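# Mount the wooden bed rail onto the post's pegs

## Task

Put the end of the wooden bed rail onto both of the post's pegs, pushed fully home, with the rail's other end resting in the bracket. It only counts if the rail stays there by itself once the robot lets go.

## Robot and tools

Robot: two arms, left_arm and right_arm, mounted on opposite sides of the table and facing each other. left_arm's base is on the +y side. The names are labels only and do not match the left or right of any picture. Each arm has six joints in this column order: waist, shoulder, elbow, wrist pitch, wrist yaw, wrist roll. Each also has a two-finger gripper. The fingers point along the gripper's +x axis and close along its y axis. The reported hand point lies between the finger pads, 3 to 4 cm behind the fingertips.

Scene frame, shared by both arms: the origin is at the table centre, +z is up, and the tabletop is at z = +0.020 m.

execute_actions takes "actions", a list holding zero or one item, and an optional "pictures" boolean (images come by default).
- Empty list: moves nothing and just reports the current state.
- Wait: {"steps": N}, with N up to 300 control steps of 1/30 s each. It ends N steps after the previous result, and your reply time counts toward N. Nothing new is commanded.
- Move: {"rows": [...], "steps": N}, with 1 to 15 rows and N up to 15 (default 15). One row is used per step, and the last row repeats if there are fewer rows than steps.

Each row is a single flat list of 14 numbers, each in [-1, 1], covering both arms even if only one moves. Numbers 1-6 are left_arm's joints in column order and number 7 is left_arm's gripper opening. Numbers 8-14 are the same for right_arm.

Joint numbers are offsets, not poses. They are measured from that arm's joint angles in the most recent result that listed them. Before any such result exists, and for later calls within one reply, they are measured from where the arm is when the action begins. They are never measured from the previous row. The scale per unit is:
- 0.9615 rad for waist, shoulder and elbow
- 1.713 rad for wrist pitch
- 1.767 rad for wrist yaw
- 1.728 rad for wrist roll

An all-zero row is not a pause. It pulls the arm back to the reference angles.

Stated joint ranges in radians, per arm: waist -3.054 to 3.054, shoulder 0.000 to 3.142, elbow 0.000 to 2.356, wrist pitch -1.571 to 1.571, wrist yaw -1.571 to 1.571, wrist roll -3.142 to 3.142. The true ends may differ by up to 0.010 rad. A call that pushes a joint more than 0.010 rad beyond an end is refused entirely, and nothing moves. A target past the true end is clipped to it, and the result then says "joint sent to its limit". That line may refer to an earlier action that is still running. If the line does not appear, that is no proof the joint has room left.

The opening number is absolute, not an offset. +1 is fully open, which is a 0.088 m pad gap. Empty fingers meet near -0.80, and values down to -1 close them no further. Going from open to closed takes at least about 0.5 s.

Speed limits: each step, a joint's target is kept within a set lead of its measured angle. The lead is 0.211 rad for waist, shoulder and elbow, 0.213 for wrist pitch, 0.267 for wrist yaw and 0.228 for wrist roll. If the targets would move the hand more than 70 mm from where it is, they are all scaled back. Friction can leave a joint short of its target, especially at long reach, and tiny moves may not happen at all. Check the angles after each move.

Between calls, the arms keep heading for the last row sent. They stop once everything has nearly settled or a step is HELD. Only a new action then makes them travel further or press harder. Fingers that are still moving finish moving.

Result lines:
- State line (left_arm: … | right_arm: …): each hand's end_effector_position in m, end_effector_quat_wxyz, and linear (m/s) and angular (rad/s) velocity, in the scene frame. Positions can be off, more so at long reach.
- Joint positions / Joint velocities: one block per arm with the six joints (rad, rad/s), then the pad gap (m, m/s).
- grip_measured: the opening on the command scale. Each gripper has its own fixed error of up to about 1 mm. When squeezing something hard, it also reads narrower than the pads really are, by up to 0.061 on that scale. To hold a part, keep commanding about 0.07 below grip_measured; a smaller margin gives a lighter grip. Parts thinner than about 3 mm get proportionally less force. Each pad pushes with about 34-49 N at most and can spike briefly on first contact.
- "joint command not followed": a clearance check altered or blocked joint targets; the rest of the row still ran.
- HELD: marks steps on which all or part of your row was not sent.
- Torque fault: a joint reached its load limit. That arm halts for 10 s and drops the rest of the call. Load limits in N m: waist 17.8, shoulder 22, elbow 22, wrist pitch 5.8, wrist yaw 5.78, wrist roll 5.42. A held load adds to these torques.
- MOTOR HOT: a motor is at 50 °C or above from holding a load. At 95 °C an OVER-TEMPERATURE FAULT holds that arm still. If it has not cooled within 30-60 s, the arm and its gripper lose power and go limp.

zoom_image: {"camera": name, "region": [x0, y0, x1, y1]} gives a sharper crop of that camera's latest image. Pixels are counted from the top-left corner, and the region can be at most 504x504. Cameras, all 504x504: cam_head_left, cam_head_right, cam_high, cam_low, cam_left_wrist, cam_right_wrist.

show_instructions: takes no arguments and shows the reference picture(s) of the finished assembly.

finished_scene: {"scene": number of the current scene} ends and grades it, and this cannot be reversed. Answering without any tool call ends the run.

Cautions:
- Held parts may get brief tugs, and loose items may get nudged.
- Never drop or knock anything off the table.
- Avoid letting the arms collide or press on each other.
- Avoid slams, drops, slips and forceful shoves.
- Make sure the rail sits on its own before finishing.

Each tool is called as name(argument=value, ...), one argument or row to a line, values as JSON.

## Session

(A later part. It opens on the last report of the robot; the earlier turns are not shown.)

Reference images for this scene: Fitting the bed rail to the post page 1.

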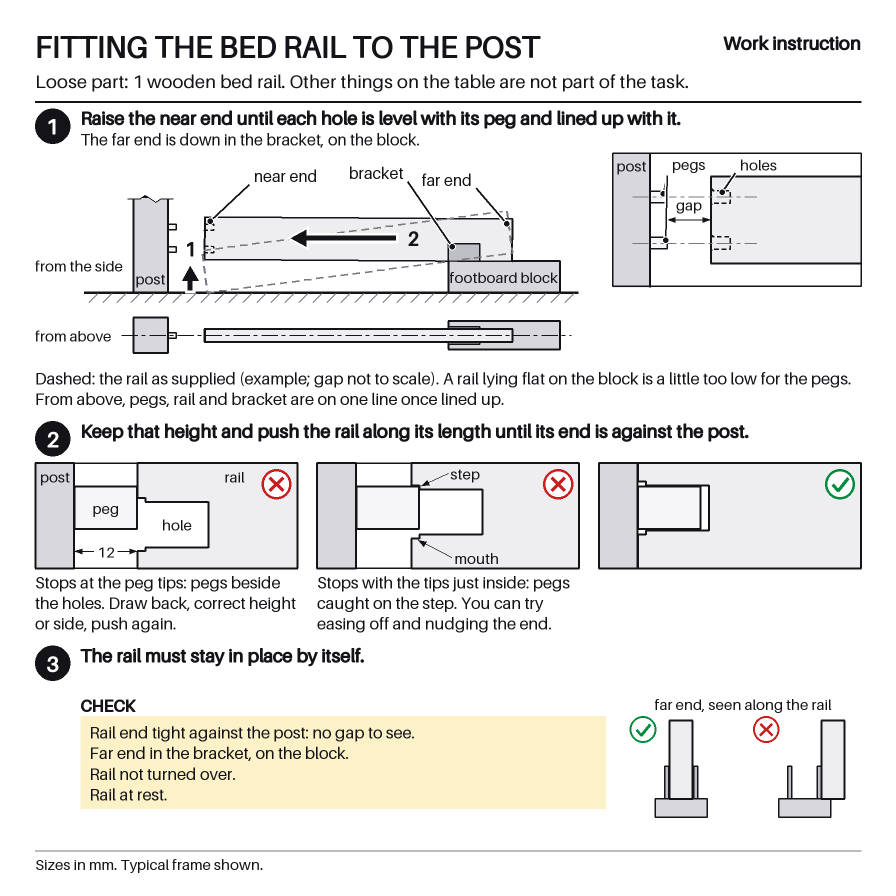

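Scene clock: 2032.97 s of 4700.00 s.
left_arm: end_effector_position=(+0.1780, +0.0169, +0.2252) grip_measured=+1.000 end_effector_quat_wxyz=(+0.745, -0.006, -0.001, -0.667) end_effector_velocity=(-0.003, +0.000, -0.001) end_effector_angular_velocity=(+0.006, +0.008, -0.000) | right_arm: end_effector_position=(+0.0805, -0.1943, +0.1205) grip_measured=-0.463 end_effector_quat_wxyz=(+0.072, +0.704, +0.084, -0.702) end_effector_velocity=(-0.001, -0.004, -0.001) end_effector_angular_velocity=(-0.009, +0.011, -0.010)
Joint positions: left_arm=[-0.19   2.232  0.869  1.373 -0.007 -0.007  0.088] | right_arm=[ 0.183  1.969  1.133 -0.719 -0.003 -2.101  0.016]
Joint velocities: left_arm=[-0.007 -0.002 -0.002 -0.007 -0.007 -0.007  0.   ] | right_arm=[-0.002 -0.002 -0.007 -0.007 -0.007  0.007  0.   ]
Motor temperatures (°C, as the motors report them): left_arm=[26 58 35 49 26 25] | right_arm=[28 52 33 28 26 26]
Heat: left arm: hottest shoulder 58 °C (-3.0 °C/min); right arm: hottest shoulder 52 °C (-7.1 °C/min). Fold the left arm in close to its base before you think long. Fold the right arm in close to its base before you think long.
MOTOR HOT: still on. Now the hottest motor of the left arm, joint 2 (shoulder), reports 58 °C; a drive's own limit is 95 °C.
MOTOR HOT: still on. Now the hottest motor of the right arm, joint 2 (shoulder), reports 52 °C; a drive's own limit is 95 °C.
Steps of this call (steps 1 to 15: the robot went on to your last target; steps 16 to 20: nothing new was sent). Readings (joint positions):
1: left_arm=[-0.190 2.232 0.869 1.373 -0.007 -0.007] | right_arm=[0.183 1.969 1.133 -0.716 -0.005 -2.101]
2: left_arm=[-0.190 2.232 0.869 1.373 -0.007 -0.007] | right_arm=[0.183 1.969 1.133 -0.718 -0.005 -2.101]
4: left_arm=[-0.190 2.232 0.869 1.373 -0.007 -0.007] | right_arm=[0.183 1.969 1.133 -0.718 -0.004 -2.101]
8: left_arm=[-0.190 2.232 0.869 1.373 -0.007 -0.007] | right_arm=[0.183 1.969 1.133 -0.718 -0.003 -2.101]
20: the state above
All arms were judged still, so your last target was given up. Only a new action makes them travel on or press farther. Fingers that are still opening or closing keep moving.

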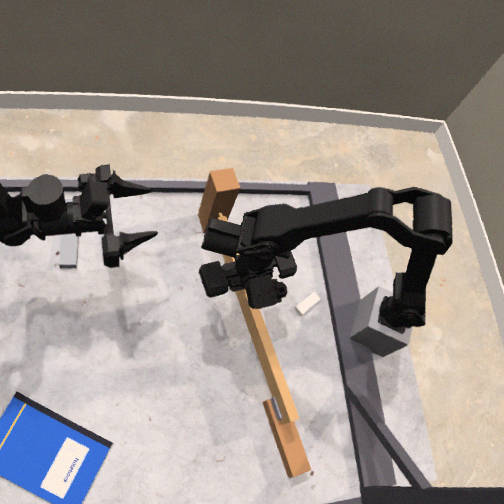

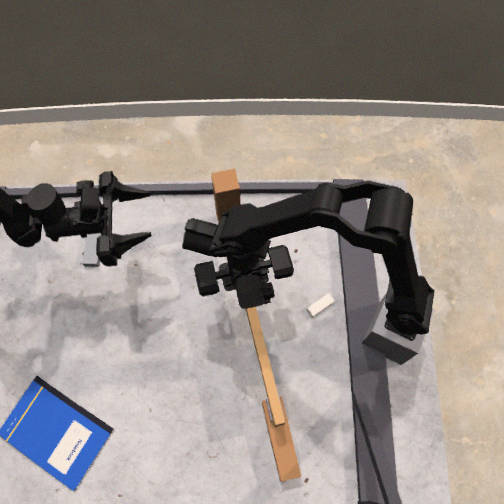

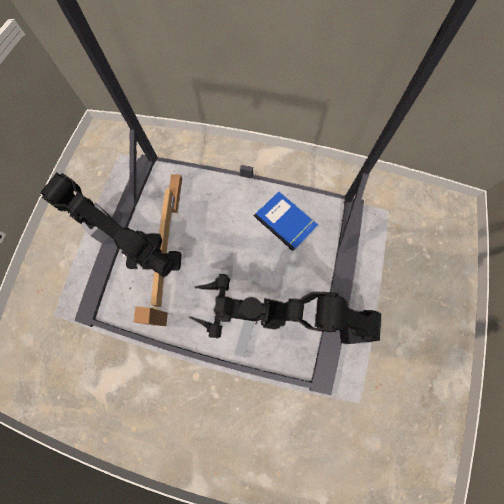

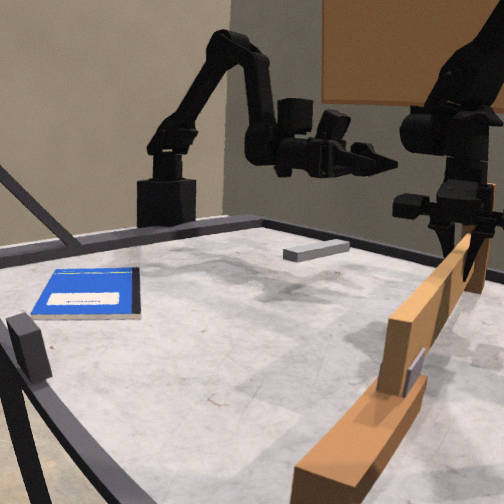

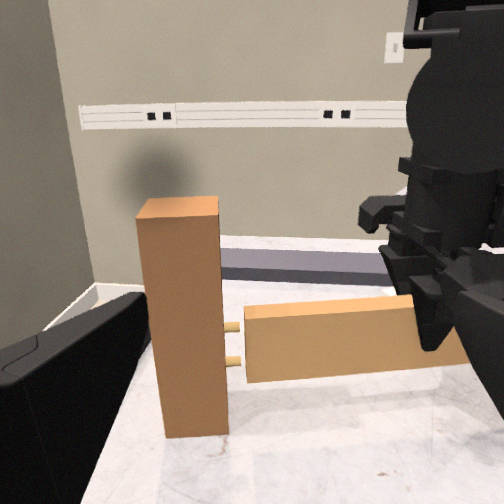

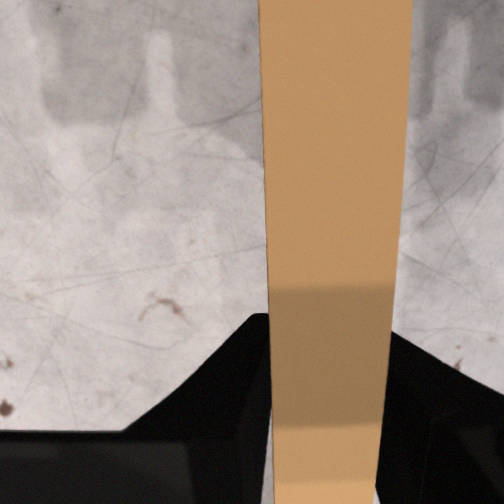

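execute_actions(
  actions=[
    {"rows":[[0,0,0,0,0,0,1, -0.015,0.008,0.025,0,0,-0.006,-0.9],[0,0,0,0,0,0,1, -0.02,0.012,0.03,0,0,-0.008,-0.9],[0,0,0,0,0,0,1, -0.025,0.016,0.035,-0.002,0,-0.01,-0.9],[0,0,0,0,0,0,1, -0.03,0.02,0.04,-0.003,0,-0.013,-0.9],[0,0,0,0,0,0,1, -0.035,0.024,0.045,-0.004,0,-0.016,-0.9],[0,0,0,0,0,0,1, -0.04,0.028,0.05,-0.005,0,-0.019,-0.9],[0,0,0,0,0,0,1, -0.045,0.032,0.055,-0.006,0,-0.022,-0.9],[0,0,0,0,0,0,1, -0.05,0.035,0.06,-0.007,0,-0.024,-0.9]],"steps":15},
  ],
  pictures=false,
)

execute_actions(
  actions=[
    {"steps":15},
  ],
)

zoom_image(
  camera="cam_left_wrist",
  region=[170,260,330,420],
)

Scene clock: 2037.63 s of 4700.00 s.
left_arm: end_effector_position=(+0.1780, +0.0169, +0.2252) grip_measured=+1.000 end_effector_quat_wxyz=(+0.745, -0.006, -0.001, -0.667) end_effector_velocity=(+0.002, -0.000, -0.000) end_effector_angular_velocity=(+0.010, +0.023, +0.019) | right_arm: end_effector_position=(+0.0853, -0.1923, +0.1193) grip_measured=-0.463 end_effector_quat_wxyz=(+0.077, +0.695, +0.085, -0.710) end_effector_velocity=(+0.002, +0.000, +0.001) end_effector_angular_velocity=(-0.000, +0.008, -0.015)
Joint positions: left_arm=[-0.19   2.232  0.869  1.373 -0.007 -0.007  0.088] | right_arm=[ 0.163  1.992  1.162 -0.739 -0.024 -2.129  0.016]
Joint velocities: left_arm=[-0.002 -0.007  0.002 -0.022 -0.022 -0.022  0.   ] | right_arm=[-0.007  0.002  0.007 -0.007 -0.007  0.007 -0.   ]
Motor temperatures (°C, as the motors report them): left_arm=[26 58 35 50 26 25] | right_arm=[28 52 34 28 26 26]
Heat: left arm: hottest shoulder 58 °C (-3.0 °C/min); right arm: hottest shoulder 52 °C (-8.1 °C/min). Fold the left arm in close to its base before you think long. Fold the right arm in close to its base before you think long.
MOTOR HOT: still on. Now the hottest motor of the left arm, joint 2 (shoulder), reports 58 °C; a drive's own limit is 95 °C.
MOTOR HOT: still on. Now the hottest motor of the right arm, joint 2 (shoulder), reports 52 °C; a drive's own limit is 95 °C.
Steps of this call (steps 1 to 90: nothing new was sent; then 1.17 s passed at rest; steps 91 to 105: all 15 steps of this action). Readings (joint positions):
91: left_arm=[-0.190 2.232 0.869 1.373 -0.007 -0.007] | right_arm=[0.183 1.969 1.133 -0.719 -0.003 -2.101]
92: left_arm=[-0.190 2.232 0.869 1.373 -0.007 -0.007] | right_arm=[0.180 1.969 1.135 -0.719 -0.003 -2.103]
94: left_arm=[-0.190 2.232 0.869 1.373 -0.007 -0.007] | right_arm=[0.172 1.972 1.142 -0.721 -0.006 -2.110]
98: left_arm=[-0.190 2.232 0.869 1.373 -0.007 -0.007] | right_arm=[0.166 1.986 1.155 -0.733 -0.017 -2.123]
105: the state above

Scene clock: 2038.13 s of 4700.00 s.
left_arm: end_effector_position=(+0.1780, +0.0169, +0.2252) grip_measured=+1.000 end_effector_quat_wxyz=(+0.745, -0.006, -0.001, -0.667) end_effector_velocity=(-0.000, +0.002, -0.003) end_effector_angular_velocity=(+0.011, +0.009, +0.005) | right_arm: end_effector_position=(+0.0853, -0.1924, +0.1193) grip_measured=-0.463 end_effector_quat_wxyz=(+0.077, +0.695, +0.084, -0.710) end_effector_velocity=(+0.000, -0.003, -0.001) end_effector_angular_velocity=(-0.009, +0.011, -0.015)
Joint positions: left_arm=[-0.19   2.232  0.869  1.373 -0.007 -0.007  0.088] | right_arm=[ 0.162  1.992  1.162 -0.74  -0.025 -2.13   0.016]
Joint velocities: left_arm=[-0.002 -0.002 -0.007 -0.007 -0.007 -0.007  0.   ] | right_arm=[-0.007  0.002 -0.002 -0.007 -0.007  0.007 -0.   ]
Motor temperatures (°C, as the motors report them): left_arm=[26 58 35 50 26 25] | right_arm=[28 52 34 28 26 26]
Heat: left arm: hottest shoulder 58 °C (-3.0 °C/min); right arm: hottest shoulder 52 °C (-8.0 °C/min). Fold the left arm in close to its base before you think long. Fold the right arm in close to its base before you think long.
MOTOR HOT: still on. Now the hottest motor of the left arm, joint 2 (shoulder), reports 58 °C; a drive's own limit is 95 °C.
MOTOR HOT: still on. Now the hottest motor of the right arm, joint 2 (shoulder), reports 52 °C; a drive's own limit is 95 °C.
Steps of this call (steps 1 to 15: the robot went on to your last target). Readings (joint positions):
1: left_arm=[-0.190 2.232 0.869 1.373 -0.007 -0.007] | right_arm=[0.162 1.992 1.162 -0.740 -0.024 -2.129]
2: left_arm=[-0.190 2.232 0.869 1.373 -0.007 -0.007] | right_arm=[0.162 1.992 1.162 -0.740 -0.024 -2.130]
4: left_arm=[-0.190 2.232 0.869 1.373 -0.007 -0.007] | right_arm=[0.162 1.992 1.162 -0.740 -0.025 -2.130]
8: left_arm=[-0.190 2.232 0.869 1.373 -0.007 -0.007] | right_arm=[0.162 1.992 1.162 -0.740 -0.025 -2.130]
15: the state above
All arms were judged still, so your last target was given up. Only a new action makes them travel on or press farther. Fingers that are still opening or closing keep moving.

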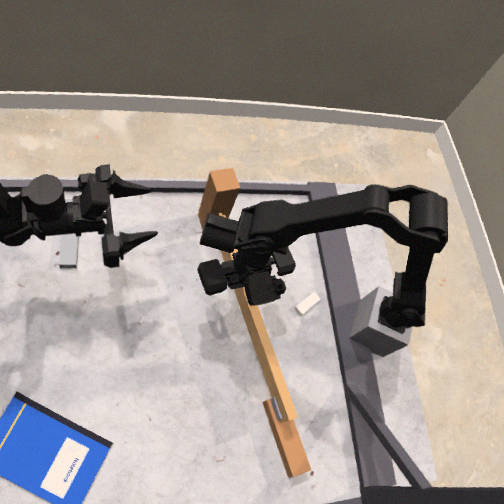

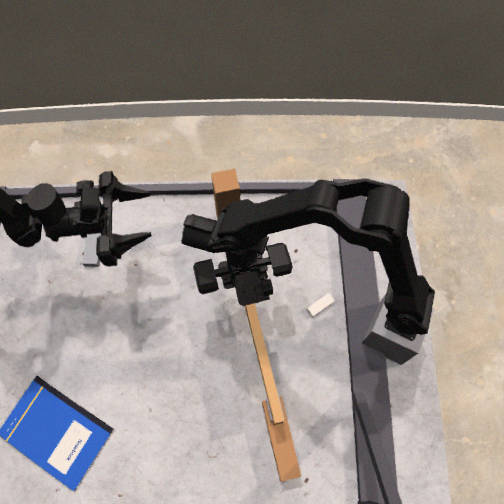

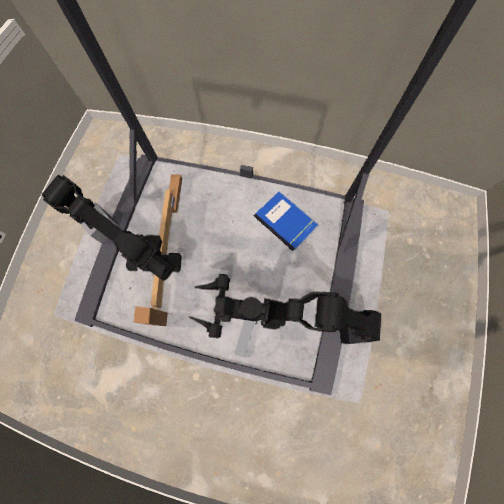

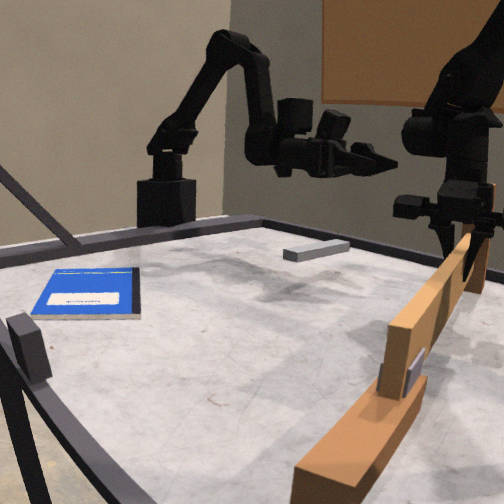

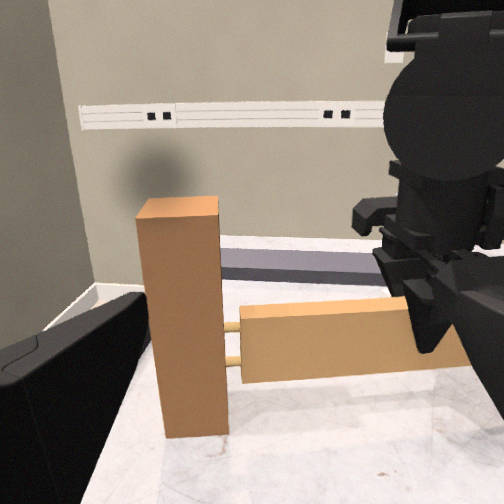

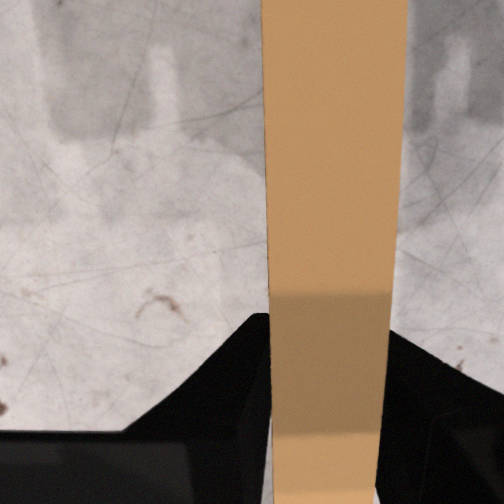

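Region (170, 260, 330, 420) of cam_left_wrist's 504x504 image, scaled by 3.150, with more detail than that image has.

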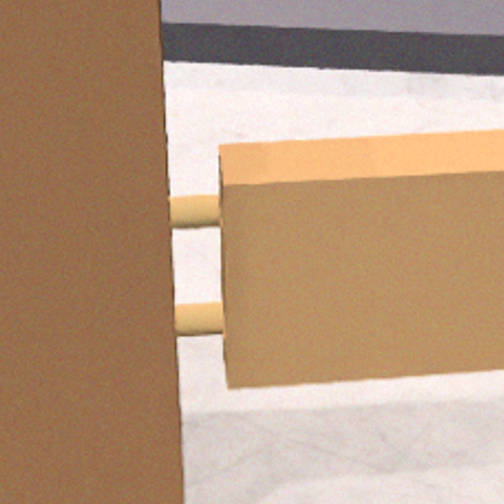

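execute_actions(
  actions=[
    {"rows":[[0,0,0,0,0,0,1, 0.014,0,0,0,0.012,0,-0.9],[0,0,0,0,0,0,1, 0.014,0,0,0,0.012,0,-0.9],[0,0,0,0,0,0,1, 0.014,0,0,0,0.012,0,-0.9],[0,0,0,0,0,0,1, 0.014,0,0,0,0.012,0,-0.9],[0,0,0,0,0,0,1, 0.014,0,0,0,0.012,0,-0.9],[0,0,0,0,0,0,1, 0.014,0.015,0,-0.01,0.012,0,-0.9]],"steps":15},
  ],
)

zoom_image(
  camera="cam_left_wrist",
  region=[170,260,330,420],
)

Scene clock: 2043.63 s of 4700.00 s.
left_arm: end_effector_position=(+0.1780, +0.0169, +0.2252) grip_measured=+1.000 end_effector_quat_wxyz=(+0.745, -0.006, -0.001, -0.667) end_effector_velocity=(-0.000, +0.000, -0.001) end_effector_angular_velocity=(+0.005, +0.023, +0.005) | right_arm: end_effector_position=(+0.0843, -0.1940, +0.1181) grip_measured=-0.463 end_effector_quat_wxyz=(+0.083, +0.699, +0.079, -0.706) end_effector_velocity=(-0.003, -0.001, +0.000) end_effector_angular_velocity=(-0.005, +0.009, +0.010)
Joint positions: left_arm=[-0.19   2.232  0.869  1.373 -0.007 -0.007  0.088] | right_arm=[ 0.171  1.996  1.162 -0.747 -0.007 -2.122  0.016]
Joint velocities: left_arm=[-0.002 -0.002 -0.002 -0.007 -0.007 -0.022  0.   ] | right_arm=[ 0.002 -0.002 -0.002 -0.007 -0.007 -0.007 -0.   ]
Motor temperatures (°C, as the motors report them): left_arm=[26 59 35 50 26 25] | right_arm=[28 52 34 28 26 26]
Heat: left arm: hottest shoulder 59 °C (-2.0 °C/min); right arm: hottest shoulder 52 °C (-8.1 °C/min). Fold the left arm in close to its base before you think long. Fold the right arm in close to its base before you think long.
MOTOR HOT: still on. Now the hottest motor of the left arm, joint 2 (shoulder), reports 59 °C; a drive's own limit is 95 °C.
MOTOR HOT: still on. Now the hottest motor of the right arm, joint 2 (shoulder), reports 52 °C; a drive's own limit is 95 °C.
Steps of this call (steps 1 to 90: nothing new was sent; then 2.00 s passed at rest; steps 91 to 105: all 15 steps of this action). Readings (joint positions):
91: left_arm=[-0.190 2.232 0.869 1.373 -0.007 -0.007] | right_arm=[0.164 1.992 1.162 -0.741 -0.022 -2.130]
92: left_arm=[-0.190 2.232 0.869 1.373 -0.007 -0.007] | right_arm=[0.168 1.992 1.162 -0.741 -0.016 -2.129]
94: left_arm=[-0.190 2.232 0.869 1.373 -0.007 -0.007] | right_arm=[0.170 1.992 1.162 -0.741 -0.011 -2.126]
98: left_arm=[-0.190 2.232 0.869 1.373 -0.007 -0.007] | right_arm=[0.171 1.994 1.162 -0.743 -0.011 -2.125]
105: the state above

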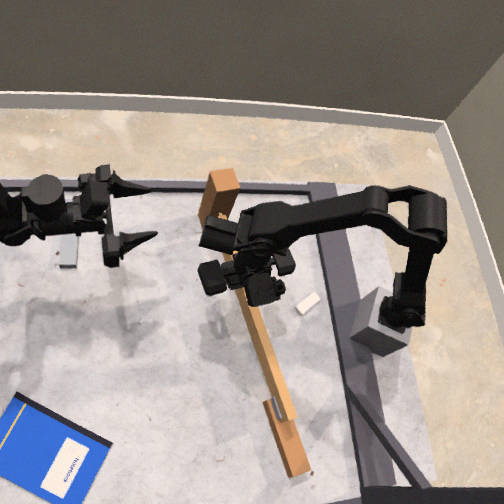

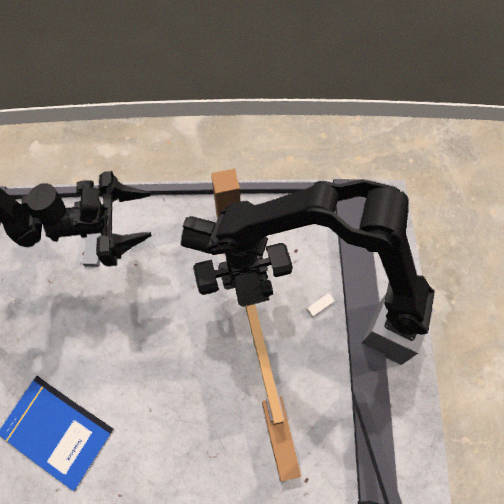

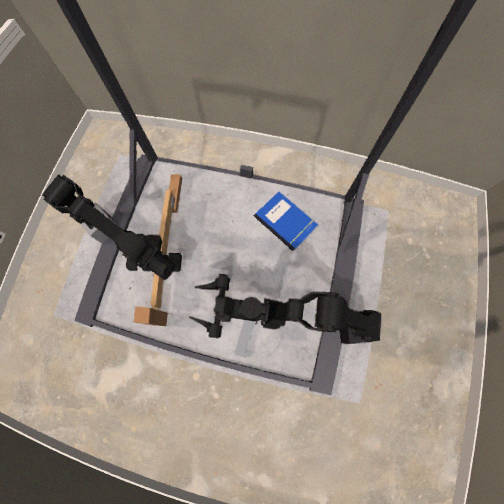

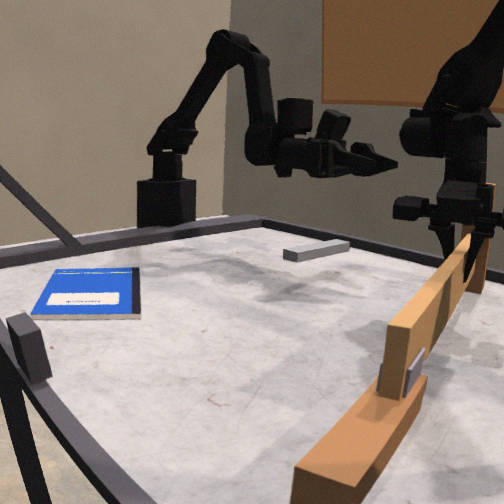

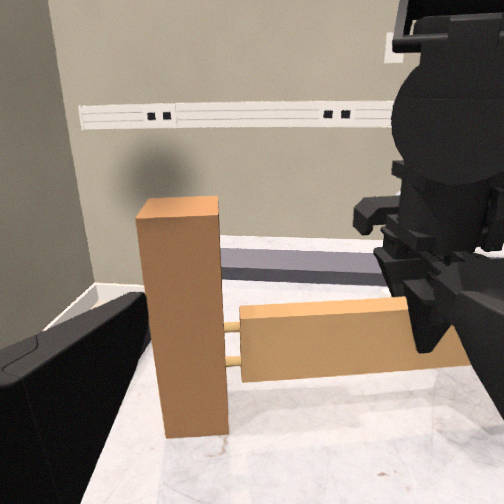

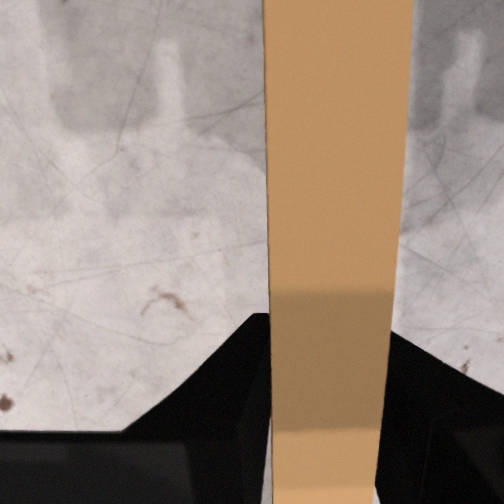

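Region (170, 260, 330, 420) of cam_left_wrist's 504x504 image, scaled by 3.150, with more detail than that image has.

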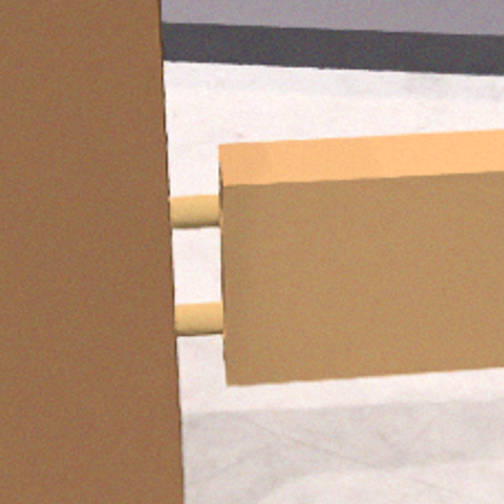

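Push now.

execute_actions(
  actions=[
    {"rows":[[0,0,0,0,0,0,1, -0.03,0.005,0.02,0,0.01,-0.005,-0.9]],"steps":15},
  ],
  pictures=false,
)

Scene clock: 2045.57 s of 4700.00 s.
left_arm: end_effector_position=(+0.1780, +0.0169, +0.2252) grip_measured=+1.000 end_effector_quat_wxyz=(+0.745, -0.006, -0.001, -0.667) end_effector_velocity=(+0.002, +0.002, -0.003) end_effector_angular_velocity=(+0.013, -0.006, +0.010) | right_arm: end_effector_position=(+0.0853, -0.1939, +0.1184) grip_measured=-0.463 end_effector_quat_wxyz=(+0.080, +0.697, +0.078, -0.708) end_effector_velocity=(-0.005, -0.001, +0.000) end_effector_angular_velocity=(+0.000, +0.023, +0.024)
Joint positions: left_arm=[-0.19   2.232  0.869  1.373 -0.007 -0.007  0.088] | right_arm=[ 0.165  1.996  1.164 -0.747 -0.014 -2.121  0.016]
Joint velocities: left_arm=[ 0.002 -0.002 -0.007 -0.007 -0.007  0.007  0.   ] | right_arm=[ 0.002 -0.002 -0.002 -0.007 -0.022 -0.022  0.   ]
Motor temperatures (°C, as the motors report them): left_arm=[26 59 35 50 26 25] | right_arm=[28 52 34 28 26 26]
Heat: left arm: hottest shoulder 59 °C (-2.0 °C/min); right arm: hottest shoulder 52 °C (-8.1 °C/min). Fold the left arm in close to its base before you think long. Fold the right arm in close to its base before you think long.
MOTOR HOT: still on. Now the hottest motor of the left arm, joint 2 (shoulder), reports 59 °C; a drive's own limit is 95 °C.
MOTOR HOT: still on. Now the hottest motor of the right arm, joint 2 (shoulder), reports 52 °C; a drive's own limit is 95 °C.
Steps of this call (steps 1 to 15: the robot went on to your last target; steps 16 to 43: nothing new was sent; steps 44 to 58: all 15 steps of this action). Readings (joint positions):
44: left_arm=[-0.190 2.232 0.869 1.373 -0.007 -0.007] | right_arm=[0.169 1.996 1.163 -0.747 -0.008 -2.121]
45: left_arm=[-0.190 2.232 0.869 1.373 -0.007 -0.007] | right_arm=[0.167 1.996 1.163 -0.747 -0.012 -2.121]
47: left_arm=[-0.190 2.232 0.869 1.373 -0.007 -0.007] | right_arm=[0.166 1.996 1.163 -0.747 -0.014 -2.121]
51: left_arm=[-0.190 2.232 0.869 1.373 -0.007 -0.007] | right_arm=[0.165 1.996 1.164 -0.747 -0.014 -2.121]
58: the state above

execute_actions(
  actions=[
    {"rows":[[0,0,0,0,0,0,1, 0.01,0,0,-0.005,0.006,0,-0.9],[0,0,0,0,0,0,1, 0.01,0,0,-0.005,0.006,0,-0.9],[0,0,0,0,0,0,1, 0.01,0,0,-0.005,0.006,0,-0.9],[0,0,0,0,0,0,1, 0.01,0,0,-0.005,0.006,0,-0.9],[0,0,0,0,0,0,1, 0.01,0,0,-0.005,0.006,0,-0.9],[0,0,0,0,0,0,1, 0.01,0,0,-0.005,0.006,0,-0.9],[0,0,0,0,0,0,1, 0.01,0,0,-0.005,0.006,0,-0.9],[0,0,0,0,0,0,1, -0.025,0,0,-0.005,0.01,0,-0.9]],"steps":15},
  ],
  pictures=false,
)

execute_actions(
  actions=[
    {"rows":[[0,0,0,0,0,0,1, 0.01,0,0,-0.005,0.006,0,-0.9],[0,0,0,0,0,0,1, 0.01,0,0,-0.005,0.006,0,-0.9],[0,0,0,0,0,0,1, 0.01,0,0,-0.005,0.006,0,-0.9],[0,0,0,0,0,0,1, 0.01,0,0,-0.005,0.006,0,-0.9],[0,0,0,0,0,0,1, 0.01,0,0,-0.005,0.006,0,-0.9],[0,0,0,0,0,0,1, 0.01,0,0,-0.005,0.006,0,-0.9],[0,0,0,0,0,0,1, 0.01,0,0,-0.005,0.006,0,-0.9],[0,0,0,0,0,0,1, -0.025,0,0,-0.005,0.01,0,-0.9]],"steps":15},
  ],
  pictures=false,
)

execute_actions(
  actions=[
    {"rows":[[0,0,0,0,0,0,1, 0.01,-0.028,0,0,0.006,0,-0.9],[0,0,0,0,0,0,1, 0.01,-0.028,0,0,0.006,0,-0.9],[0,0,0,0,0,0,1, 0.01,-0.028,0,0,0.006,0,-0.9],[0,0,0,0,0,0,1, 0.01,-0.028,0,0,0.006,0,-0.9],[0,0,0,0,0,0,1, 0.01,-0.028,0,0,0.006,0,-0.9],[0,0,0,0,0,0,1, 0.01,-0.02,0,0,0.006,0,-0.9],[0,0,0,0,0,0,1, 0.01,-0.02,0,0,0.006,0,-0.9],[0,0,0,0,0,0,1, -0.025,-0.02,0,0,0.01,0,-0.9]],"steps":15},
  ],
  pictures=false,
)

execute_actions(
  actions=[
    {"rows":[[0,0,0,0,0,0,1, 0.01,0,0,0.005,0.006,0,-0.9],[0,0,0,0,0,0,1, 0.01,0,0,0.005,0.006,0,-0.9],[0,0,0,0,0,0,1, 0.01,0,0,0.005,0.006,0,-0.9],[0,0,0,0,0,0,1, 0.01,0,0,0.005,0.006,0,-0.9],[0,0,0,0,0,0,1, 0.01,0,0,0.005,0.006,0,-0.9],[0,0,0,0,0,0,1, 0.01,0,0,0.005,0.006,0,-0.9],[0,0,0,0,0,0,1, 0.01,0,0,0.005,0.006,0,-0.9],[0,0,0,0,0,0,1, -0.025,0,0,0.005,0.01,0,-0.9]],"steps":15},
  ],
  pictures=false,
)

execute_actions(
  actions=[
    {"rows":[[0,0,0,0,0,0,1, 0.01,0,0,0.005,0.006,0,-0.9],[0,0,0,0,0,0,1, 0.01,0,0,0.005,0.006,0,-0.9],[0,0,0,0,0,0,1, 0.01,0,0,0.005,0.006,0,-0.9],[0,0,0,0,0,0,1, 0.01,0,0,0.005,0.006,0,-0.9],[0,0,0,0,0,0,1, 0.01,0,0,0.005,0.006,0,-0.9],[0,0,0,0,0,0,1, 0.01,0,0,0.005,0.006,0,-0.9],[0,0,0,0,0,0,1, 0.01,0,0,0.005,0.006,0,-0.9],[0,0,0,0,0,0,1, -0.025,0,0,0.005,0.01,0,-0.9]],"steps":15},
  ],
  pictures=false,
)

execute_actions(
  actions=[
    {"rows":[[0,0,0,0,0,0,1, 0.01,0,0,0.005,0.006,0,-0.9],[0,0,0,0,0,0,1, 0.01,0,0,0.005,0.006,0,-0.9],[0,0,0,0,0,0,1, 0.01,0,0,0.005,0.006,0,-0.9],[0,0,0,0,0,0,1, 0.01,0,0,0.005,0.006,0,-0.9],[0,0,0,0,0,0,1, 0.01,0,0,0.005,0.006,0,-0.9],[0,0,0,0,0,0,1, 0.01,0,0,0.005,0.006,0,-0.9],[0,0,0,0,0,0,1, 0.01,0,0,0.005,0.006,0,-0.9],[0,0,0,0,0,0,1, -0.025,0,0,0.005,0.01,0,-0.9]],"steps":15},
  ],
  pictures=false,
)

Scene clock: 2065.27 s of 4700.00 s.
left_arm: end_effector_position=(+0.1780, +0.0169, +0.2252) grip_measured=+1.000 end_effector_quat_wxyz=(+0.745, -0.006, -0.001, -0.667) end_effector_velocity=(-0.002, -0.001, +0.003) end_effector_angular_velocity=(-0.005, +0.022, -0.010) | right_arm: end_effector_position=(+0.0853, -0.1942, +0.1184) grip_measured=-0.463 end_effector_quat_wxyz=(+0.078, +0.696, +0.076, -0.709) end_effector_velocity=(-0.000, +0.002, +0.002) end_effector_angular_velocity=(+0.019, +0.017, -0.015)
Joint positions: left_arm=[-0.19   2.232  0.869  1.373 -0.007 -0.007  0.088] | right_arm=[ 0.165  1.996  1.164 -0.749 -0.015 -2.117  0.016]
Joint velocities: left_arm=[-0.002 -0.007  0.002 -0.007  0.007 -0.022  0.   ] | right_arm=[-0.007 -0.007 -0.002  0.007 -0.022  0.007  0.   ]
Motor temperatures (°C, as the motors report them): left_arm=[26 60 35 50 26 25] | right_arm=[28 51 35 28 27 26]
Heat: left arm: hottest shoulder 60 °C (-1.0 °C/min); right arm: hottest shoulder 51 °C (-5.1 °C/min). Fold the left arm in close to its base before you think long. Fold the right arm in close to its base before you think long.
MOTOR HOT: still on. Now the hottest motor of the left arm, joint 2 (shoulder), reports 60 °C; a drive's own limit is 95 °C.
MOTOR HOT: still on. Now the hottest motor of the right arm, joint 2 (shoulder), reports 51 °C; a drive's own limit is 95 °C.
Steps of this call (steps 1 to 15: the robot went on to your last target; steps 16 to 90: nothing new was sent; then 16.20 s passed at rest; steps 91 to 105: all 15 steps of this action). Readings (joint positions):
91: left_arm=[-0.190 2.232 0.869 1.373 -0.007 -0.007] | right_arm=[0.167 1.996 1.164 -0.747 -0.013 -2.121]
92: left_arm=[-0.190 2.232 0.869 1.373 -0.007 -0.007] | right_arm=[0.169 1.996 1.164 -0.748 -0.009 -2.119]
94: left_arm=[-0.190 2.232 0.869 1.373 -0.007 -0.007] | right_arm=[0.170 1.996 1.164 -0.748 -0.008 -2.118]
98: left_arm=[-0.190 2.232 0.869 1.373 -0.007 -0.007] | right_arm=[0.168 1.996 1.164 -0.748 -0.009 -2.117]
105: the state above

Scene clock: 2065.77 s of 4700.00 s.
left_arm: end_effector_position=(+0.1780, +0.0169, +0.2252) grip_measured=+1.000 end_effector_quat_wxyz=(+0.745, -0.006, -0.001, -0.667) end_effector_velocity=(-0.000, +0.000, -0.001) end_effector_angular_velocity=(+0.008, -0.006, +0.005) | right_arm: end_effector_position=(+0.0856, -0.1948, +0.1184) grip_measured=-0.463 end_effector_quat_wxyz=(+0.077, +0.696, +0.074, -0.710) end_effector_velocity=(+0.002, +0.001, +0.002) end_effector_angular_velocity=(+0.014, +0.003, -0.000)
Joint positions: left_arm=[-0.19   2.232  0.869  1.373 -0.007 -0.007  0.088] | right_arm=[ 0.163  1.996  1.164 -0.751 -0.015 -2.114  0.016]
Joint velocities: left_arm=[-0.002 -0.002 -0.002 -0.007 -0.007  0.007  0.   ] | right_arm=[-0.007 -0.007 -0.002  0.007 -0.007 -0.007 -0.   ]
Motor temperatures (°C, as the motors report them): left_arm=[26 60 35 50 26 25] | right_arm=[28 51 35 28 27 26]
Heat: left arm: hottest shoulder 60 °C (-1.0 °C/min); right arm: hottest shoulder 51 °C (-5.0 °C/min). Fold the left arm in close to its base before you think long. Fold the right arm in close to its base before you think long.
MOTOR HOT: still on. Now the hottest motor of the left arm, joint 2 (shoulder), reports 60 °C; a drive's own limit is 95 °C.
MOTOR HOT: still on. Now the hottest motor of the right arm, joint 2 (shoulder), reports 51 °C; a drive's own limit is 95 °C.
Steps of this call (steps 1 to 15: all 15 steps of this action). Readings (joint positions):
1: left_arm=[-0.190 2.232 0.869 1.373 -0.007 -0.007] | right_arm=[0.166 1.996 1.164 -0.749 -0.014 -2.117]
2: left_arm=[-0.190 2.232 0.869 1.373 -0.007 -0.007] | right_arm=[0.168 1.996 1.164 -0.749 -0.011 -2.116]
4: left_arm=[-0.190 2.232 0.869 1.373 -0.007 -0.007] | right_arm=[0.169 1.996 1.164 -0.749 -0.009 -2.115]
8: left_arm=[-0.190 2.232 0.869 1.373 -0.007 -0.007] | right_arm=[0.167 1.996 1.164 -0.751 -0.008 -2.114]
15: the state above

Scene clock: 2066.27 s of 4700.00 s.
left_arm: end_effector_position=(+0.1780, +0.0169, +0.2252) grip_measured=+1.000 end_effector_quat_wxyz=(+0.745, -0.006, -0.001, -0.667) end_effector_velocity=(+0.002, +0.001, -0.001) end_effector_angular_velocity=(+0.006, +0.008, +0.019) | right_arm: end_effector_position=(+0.0857, -0.1947, +0.1185) grip_measured=-0.463 end_effector_quat_wxyz=(+0.076, +0.697, +0.073, -0.709) end_effector_velocity=(+0.000, -0.004, +0.001) end_effector_angular_velocity=(-0.014, +0.013, -0.000)
Joint positions: left_arm=[-0.19   2.232  0.869  1.373 -0.007 -0.007  0.088] | right_arm=[ 0.163  1.996  1.164 -0.751 -0.014 -2.112  0.016]
Joint velocities: left_arm=[-0.002 -0.002 -0.002 -0.007 -0.022 -0.007  0.   ] | right_arm=[-0.007 -0.002  0.002 -0.022 -0.007 -0.007 -0.   ]
Motor temperatures (°C, as the motors report them): left_arm=[26 60 35 50 26 25] | right_arm=[28 51 35 28 27 26]
Heat: left arm: hottest shoulder 60 °C (-1.0 °C/min); right arm: hottest shoulder 51 °C (-5.1 °C/min). Fold the left arm in close to its base before you think long. Fold the right arm in close to its base before you think long.
MOTOR HOT: still on. Now the hottest motor of the left arm, joint 2 (shoulder), reports 60 °C; a drive's own limit is 95 °C.
MOTOR HOT: still on. Now the hottest motor of the right arm, joint 2 (shoulder), reports 51 °C; a drive's own limit is 95 °C.
Steps of this call (steps 1 to 15: all 15 steps of this action). Readings (joint positions):
1: left_arm=[-0.190 2.232 0.869 1.373 -0.007 -0.007] | right_arm=[0.165 1.996 1.164 -0.751 -0.013 -2.114]
2: left_arm=[-0.190 2.232 0.869 1.373 -0.007 -0.007] | right_arm=[0.167 1.996 1.164 -0.751 -0.010 -2.114]
4: left_arm=[-0.190 2.232 0.869 1.373 -0.007 -0.007] | right_arm=[0.168 1.996 1.164 -0.751 -0.008 -2.113]
8: left_arm=[-0.190 2.232 0.869 1.373 -0.007 -0.007] | right_arm=[0.166 1.996 1.164 -0.751 -0.009 -2.112]
15: the state above

Scene clock: 2066.77 s of 4700.00 s.
left_arm: end_effector_position=(+0.1780, +0.0169, +0.2252) grip_measured=+1.000 end_effector_quat_wxyz=(+0.745, -0.006, -0.001, -0.667) end_effector_velocity=(-0.003, +0.001, +0.000) end_effector_angular_velocity=(-0.003, +0.007, -0.010) | right_arm: end_effector_position=(+0.0856, -0.1940, +0.1185) grip_measured=-0.463 end_effector_quat_wxyz=(+0.075, +0.697, +0.074, -0.709) end_effector_velocity=(-0.002, -0.002, -0.001) end_effector_angular_velocity=(-0.004, +0.025, -0.000)
Joint positions: left_arm=[-0.19   2.232  0.869  1.373 -0.007 -0.007  0.088] | right_arm=[ 0.164  1.996  1.164 -0.747 -0.015 -2.111  0.016]
Joint velocities: left_arm=[-0.002 -0.002 -0.007  0.007  0.007 -0.007  0.   ] | right_arm=[-0.007  0.002 -0.002 -0.007 -0.022 -0.007 -0.   ]
Motor temperatures (°C, as the motors report them): left_arm=[26 60 35 50 26 25] | right_arm=[28 51 35 28 27 26]
Heat: left arm: hottest shoulder 60 °C (-1.0 °C/min); right arm: hottest shoulder 51 °C (-5.0 °C/min). Fold the left arm in close to its base before you think long. Fold the right arm in close to its base before you think long.
MOTOR HOT: still on. Now the hottest motor of the left arm, joint 2 (shoulder), reports 60 °C; a drive's own limit is 95 °C.
MOTOR HOT: still on. Now the hottest motor of the right arm, joint 2 (shoulder), reports 51 °C; a drive's own limit is 95 °C.
Steps of this call (steps 1 to 15: all 15 steps of this action). Readings (joint positions):
1: left_arm=[-0.190 2.232 0.869 1.373 -0.007 -0.007] | right_arm=[0.165 1.996 1.164 -0.750 -0.013 -2.112]
2: left_arm=[-0.190 2.232 0.869 1.373 -0.007 -0.007] | right_arm=[0.167 1.996 1.164 -0.750 -0.010 -2.112]
4: left_arm=[-0.190 2.232 0.869 1.373 -0.007 -0.007] | right_arm=[0.168 1.996 1.164 -0.749 -0.008 -2.111]
8: left_arm=[-0.190 2.232 0.869 1.373 -0.007 -0.007] | right_arm=[0.167 1.996 1.164 -0.747 -0.009 -2.111]
15: the state above

Scene clock: 2067.27 s of 4700.00 s.
left_arm: end_effector_position=(+0.1780, +0.0169, +0.2252) grip_measured=+1.000 end_effector_quat_wxyz=(+0.745, -0.006, -0.001, -0.667) end_effector_velocity=(+0.004, +0.001, -0.001) end_effector_angular_velocity=(+0.005, +0.023, +0.024) | right_arm: end_effector_position=(+0.0857, -0.1938, +0.1185) grip_measured=-0.463 end_effector_quat_wxyz=(+0.075, +0.697, +0.074, -0.709) end_effector_velocity=(-0.002, -0.002, -0.001) end_effector_angular_velocity=(-0.004, +0.025, +0.014)
Joint positions: left_arm=[-0.19   2.232  0.869  1.373 -0.007 -0.007  0.088] | right_arm=[ 0.164  1.996  1.164 -0.746 -0.014 -2.111  0.016]
Joint velocities: left_arm=[ 0.002 -0.002 -0.002 -0.007 -0.022 -0.022  0.   ] | right_arm=[-0.007  0.002 -0.002 -0.007 -0.022 -0.022  0.   ]
Motor temperatures (°C, as the motors report them): left_arm=[26 60 35 50 26 25] | right_arm=[28 51 35 28 27 26]
Heat: left arm: hottest shoulder 60 °C (+0.0 °C/min); right arm: hottest shoulder 51 °C (-5.1 °C/min). Fold the left arm in close to its base before you think long. Fold the right arm in close to its base before you think long.
MOTOR HOT: still on. Now the hottest motor of the left arm, joint 2 (shoulder), reports 60 °C; a drive's own limit is 95 °C.
MOTOR HOT: still on. Now the hottest motor of the right arm, joint 2 (shoulder), reports 51 °C; a drive's own limit is 95 °C.
Steps of this call (steps 1 to 15: all 15 steps of this action). Readings (joint positions):
1: left_arm=[-0.190 2.232 0.869 1.373 -0.007 -0.007] | right_arm=[0.165 1.996 1.164 -0.747 -0.013 -2.111]
2: left_arm=[-0.190 2.232 0.869 1.373 -0.007 -0.007] | right_arm=[0.167 1.996 1.164 -0.747 -0.010 -2.111]
4: left_arm=[-0.190 2.232 0.869 1.373 -0.007 -0.007] | right_arm=[0.168 1.996 1.164 -0.747 -0.008 -2.111]
8: left_arm=[-0.190 2.232 0.869 1.373 -0.007 -0.007] | right_arm=[0.167 1.996 1.164 -0.746 -0.009 -2.111]
15: the state above

Scene clock: 2067.77 s of 4700.00 s.
left_arm: end_effector_position=(+0.1780, +0.0169, +0.2252) grip_measured=+1.000 end_effector_quat_wxyz=(+0.745, -0.006, -0.001, -0.667) end_effector_velocity=(-0.003, +0.001, -0.005) end_effector_angular_velocity=(+0.016, +0.009, -0.000) | right_arm: end_effector_position=(+0.0856, -0.1937, +0.1185) grip_measured=-0.463 end_effector_quat_wxyz=(+0.075, +0.698, +0.075, -0.709) end_effector_velocity=(-0.001, -0.002, +0.000) end_effector_angular_velocity=(+0.000, +0.023, -0.000)
Joint positions: left_arm=[-0.19   2.232  0.869  1.373 -0.007 -0.007  0.088] | right_arm=[ 0.165  1.996  1.164 -0.746 -0.014 -2.111  0.016]
Joint velocities: left_arm=[-0.007  0.002 -0.007 -0.007 -0.007 -0.007  0.   ] | right_arm=[-0.007 -0.002 -0.002 -0.007 -0.022 -0.007  0.   ]
Motor temperatures (°C, as the motors report them): left_arm=[26 60 35 50 26 25] | right_arm=[28 51 35 28 27 26]
Heat: left arm: hottest shoulder 60 °C (+0.0 °C/min); right arm: hottest shoulder 51 °C (-5.0 °C/min). Fold the left arm in close to its base before you think long. Fold the right arm in close to its base before you think long.
MOTOR HOT: still on. Now the hottest motor of the left arm, joint 2 (shoulder), reports 60 °C; a drive's own limit is 95 °C.
MOTOR HOT: still on. Now the hottest motor of the right arm, joint 2 (shoulder), reports 51 °C; a drive's own limit is 95 °C.
Steps of this call (steps 1 to 15: all 15 steps of this action). Readings (joint positions):
1: left_arm=[-0.190 2.232 0.869 1.373 -0.007 -0.007] | right_arm=[0.166 1.996 1.164 -0.746 -0.013 -2.111]
2: left_arm=[-0.190 2.232 0.869 1.373 -0.007 -0.007] | right_arm=[0.168 1.996 1.164 -0.746 -0.009 -2.111]
4: left_arm=[-0.190 2.232 0.869 1.373 -0.007 -0.007] | right_arm=[0.169 1.996 1.164 -0.746 -0.008 -2.111]
8: left_arm=[-0.190 2.232 0.869 1.373 -0.007 -0.007] | right_arm=[0.167 1.996 1.164 -0.746 -0.009 -2.111]
15: the state above


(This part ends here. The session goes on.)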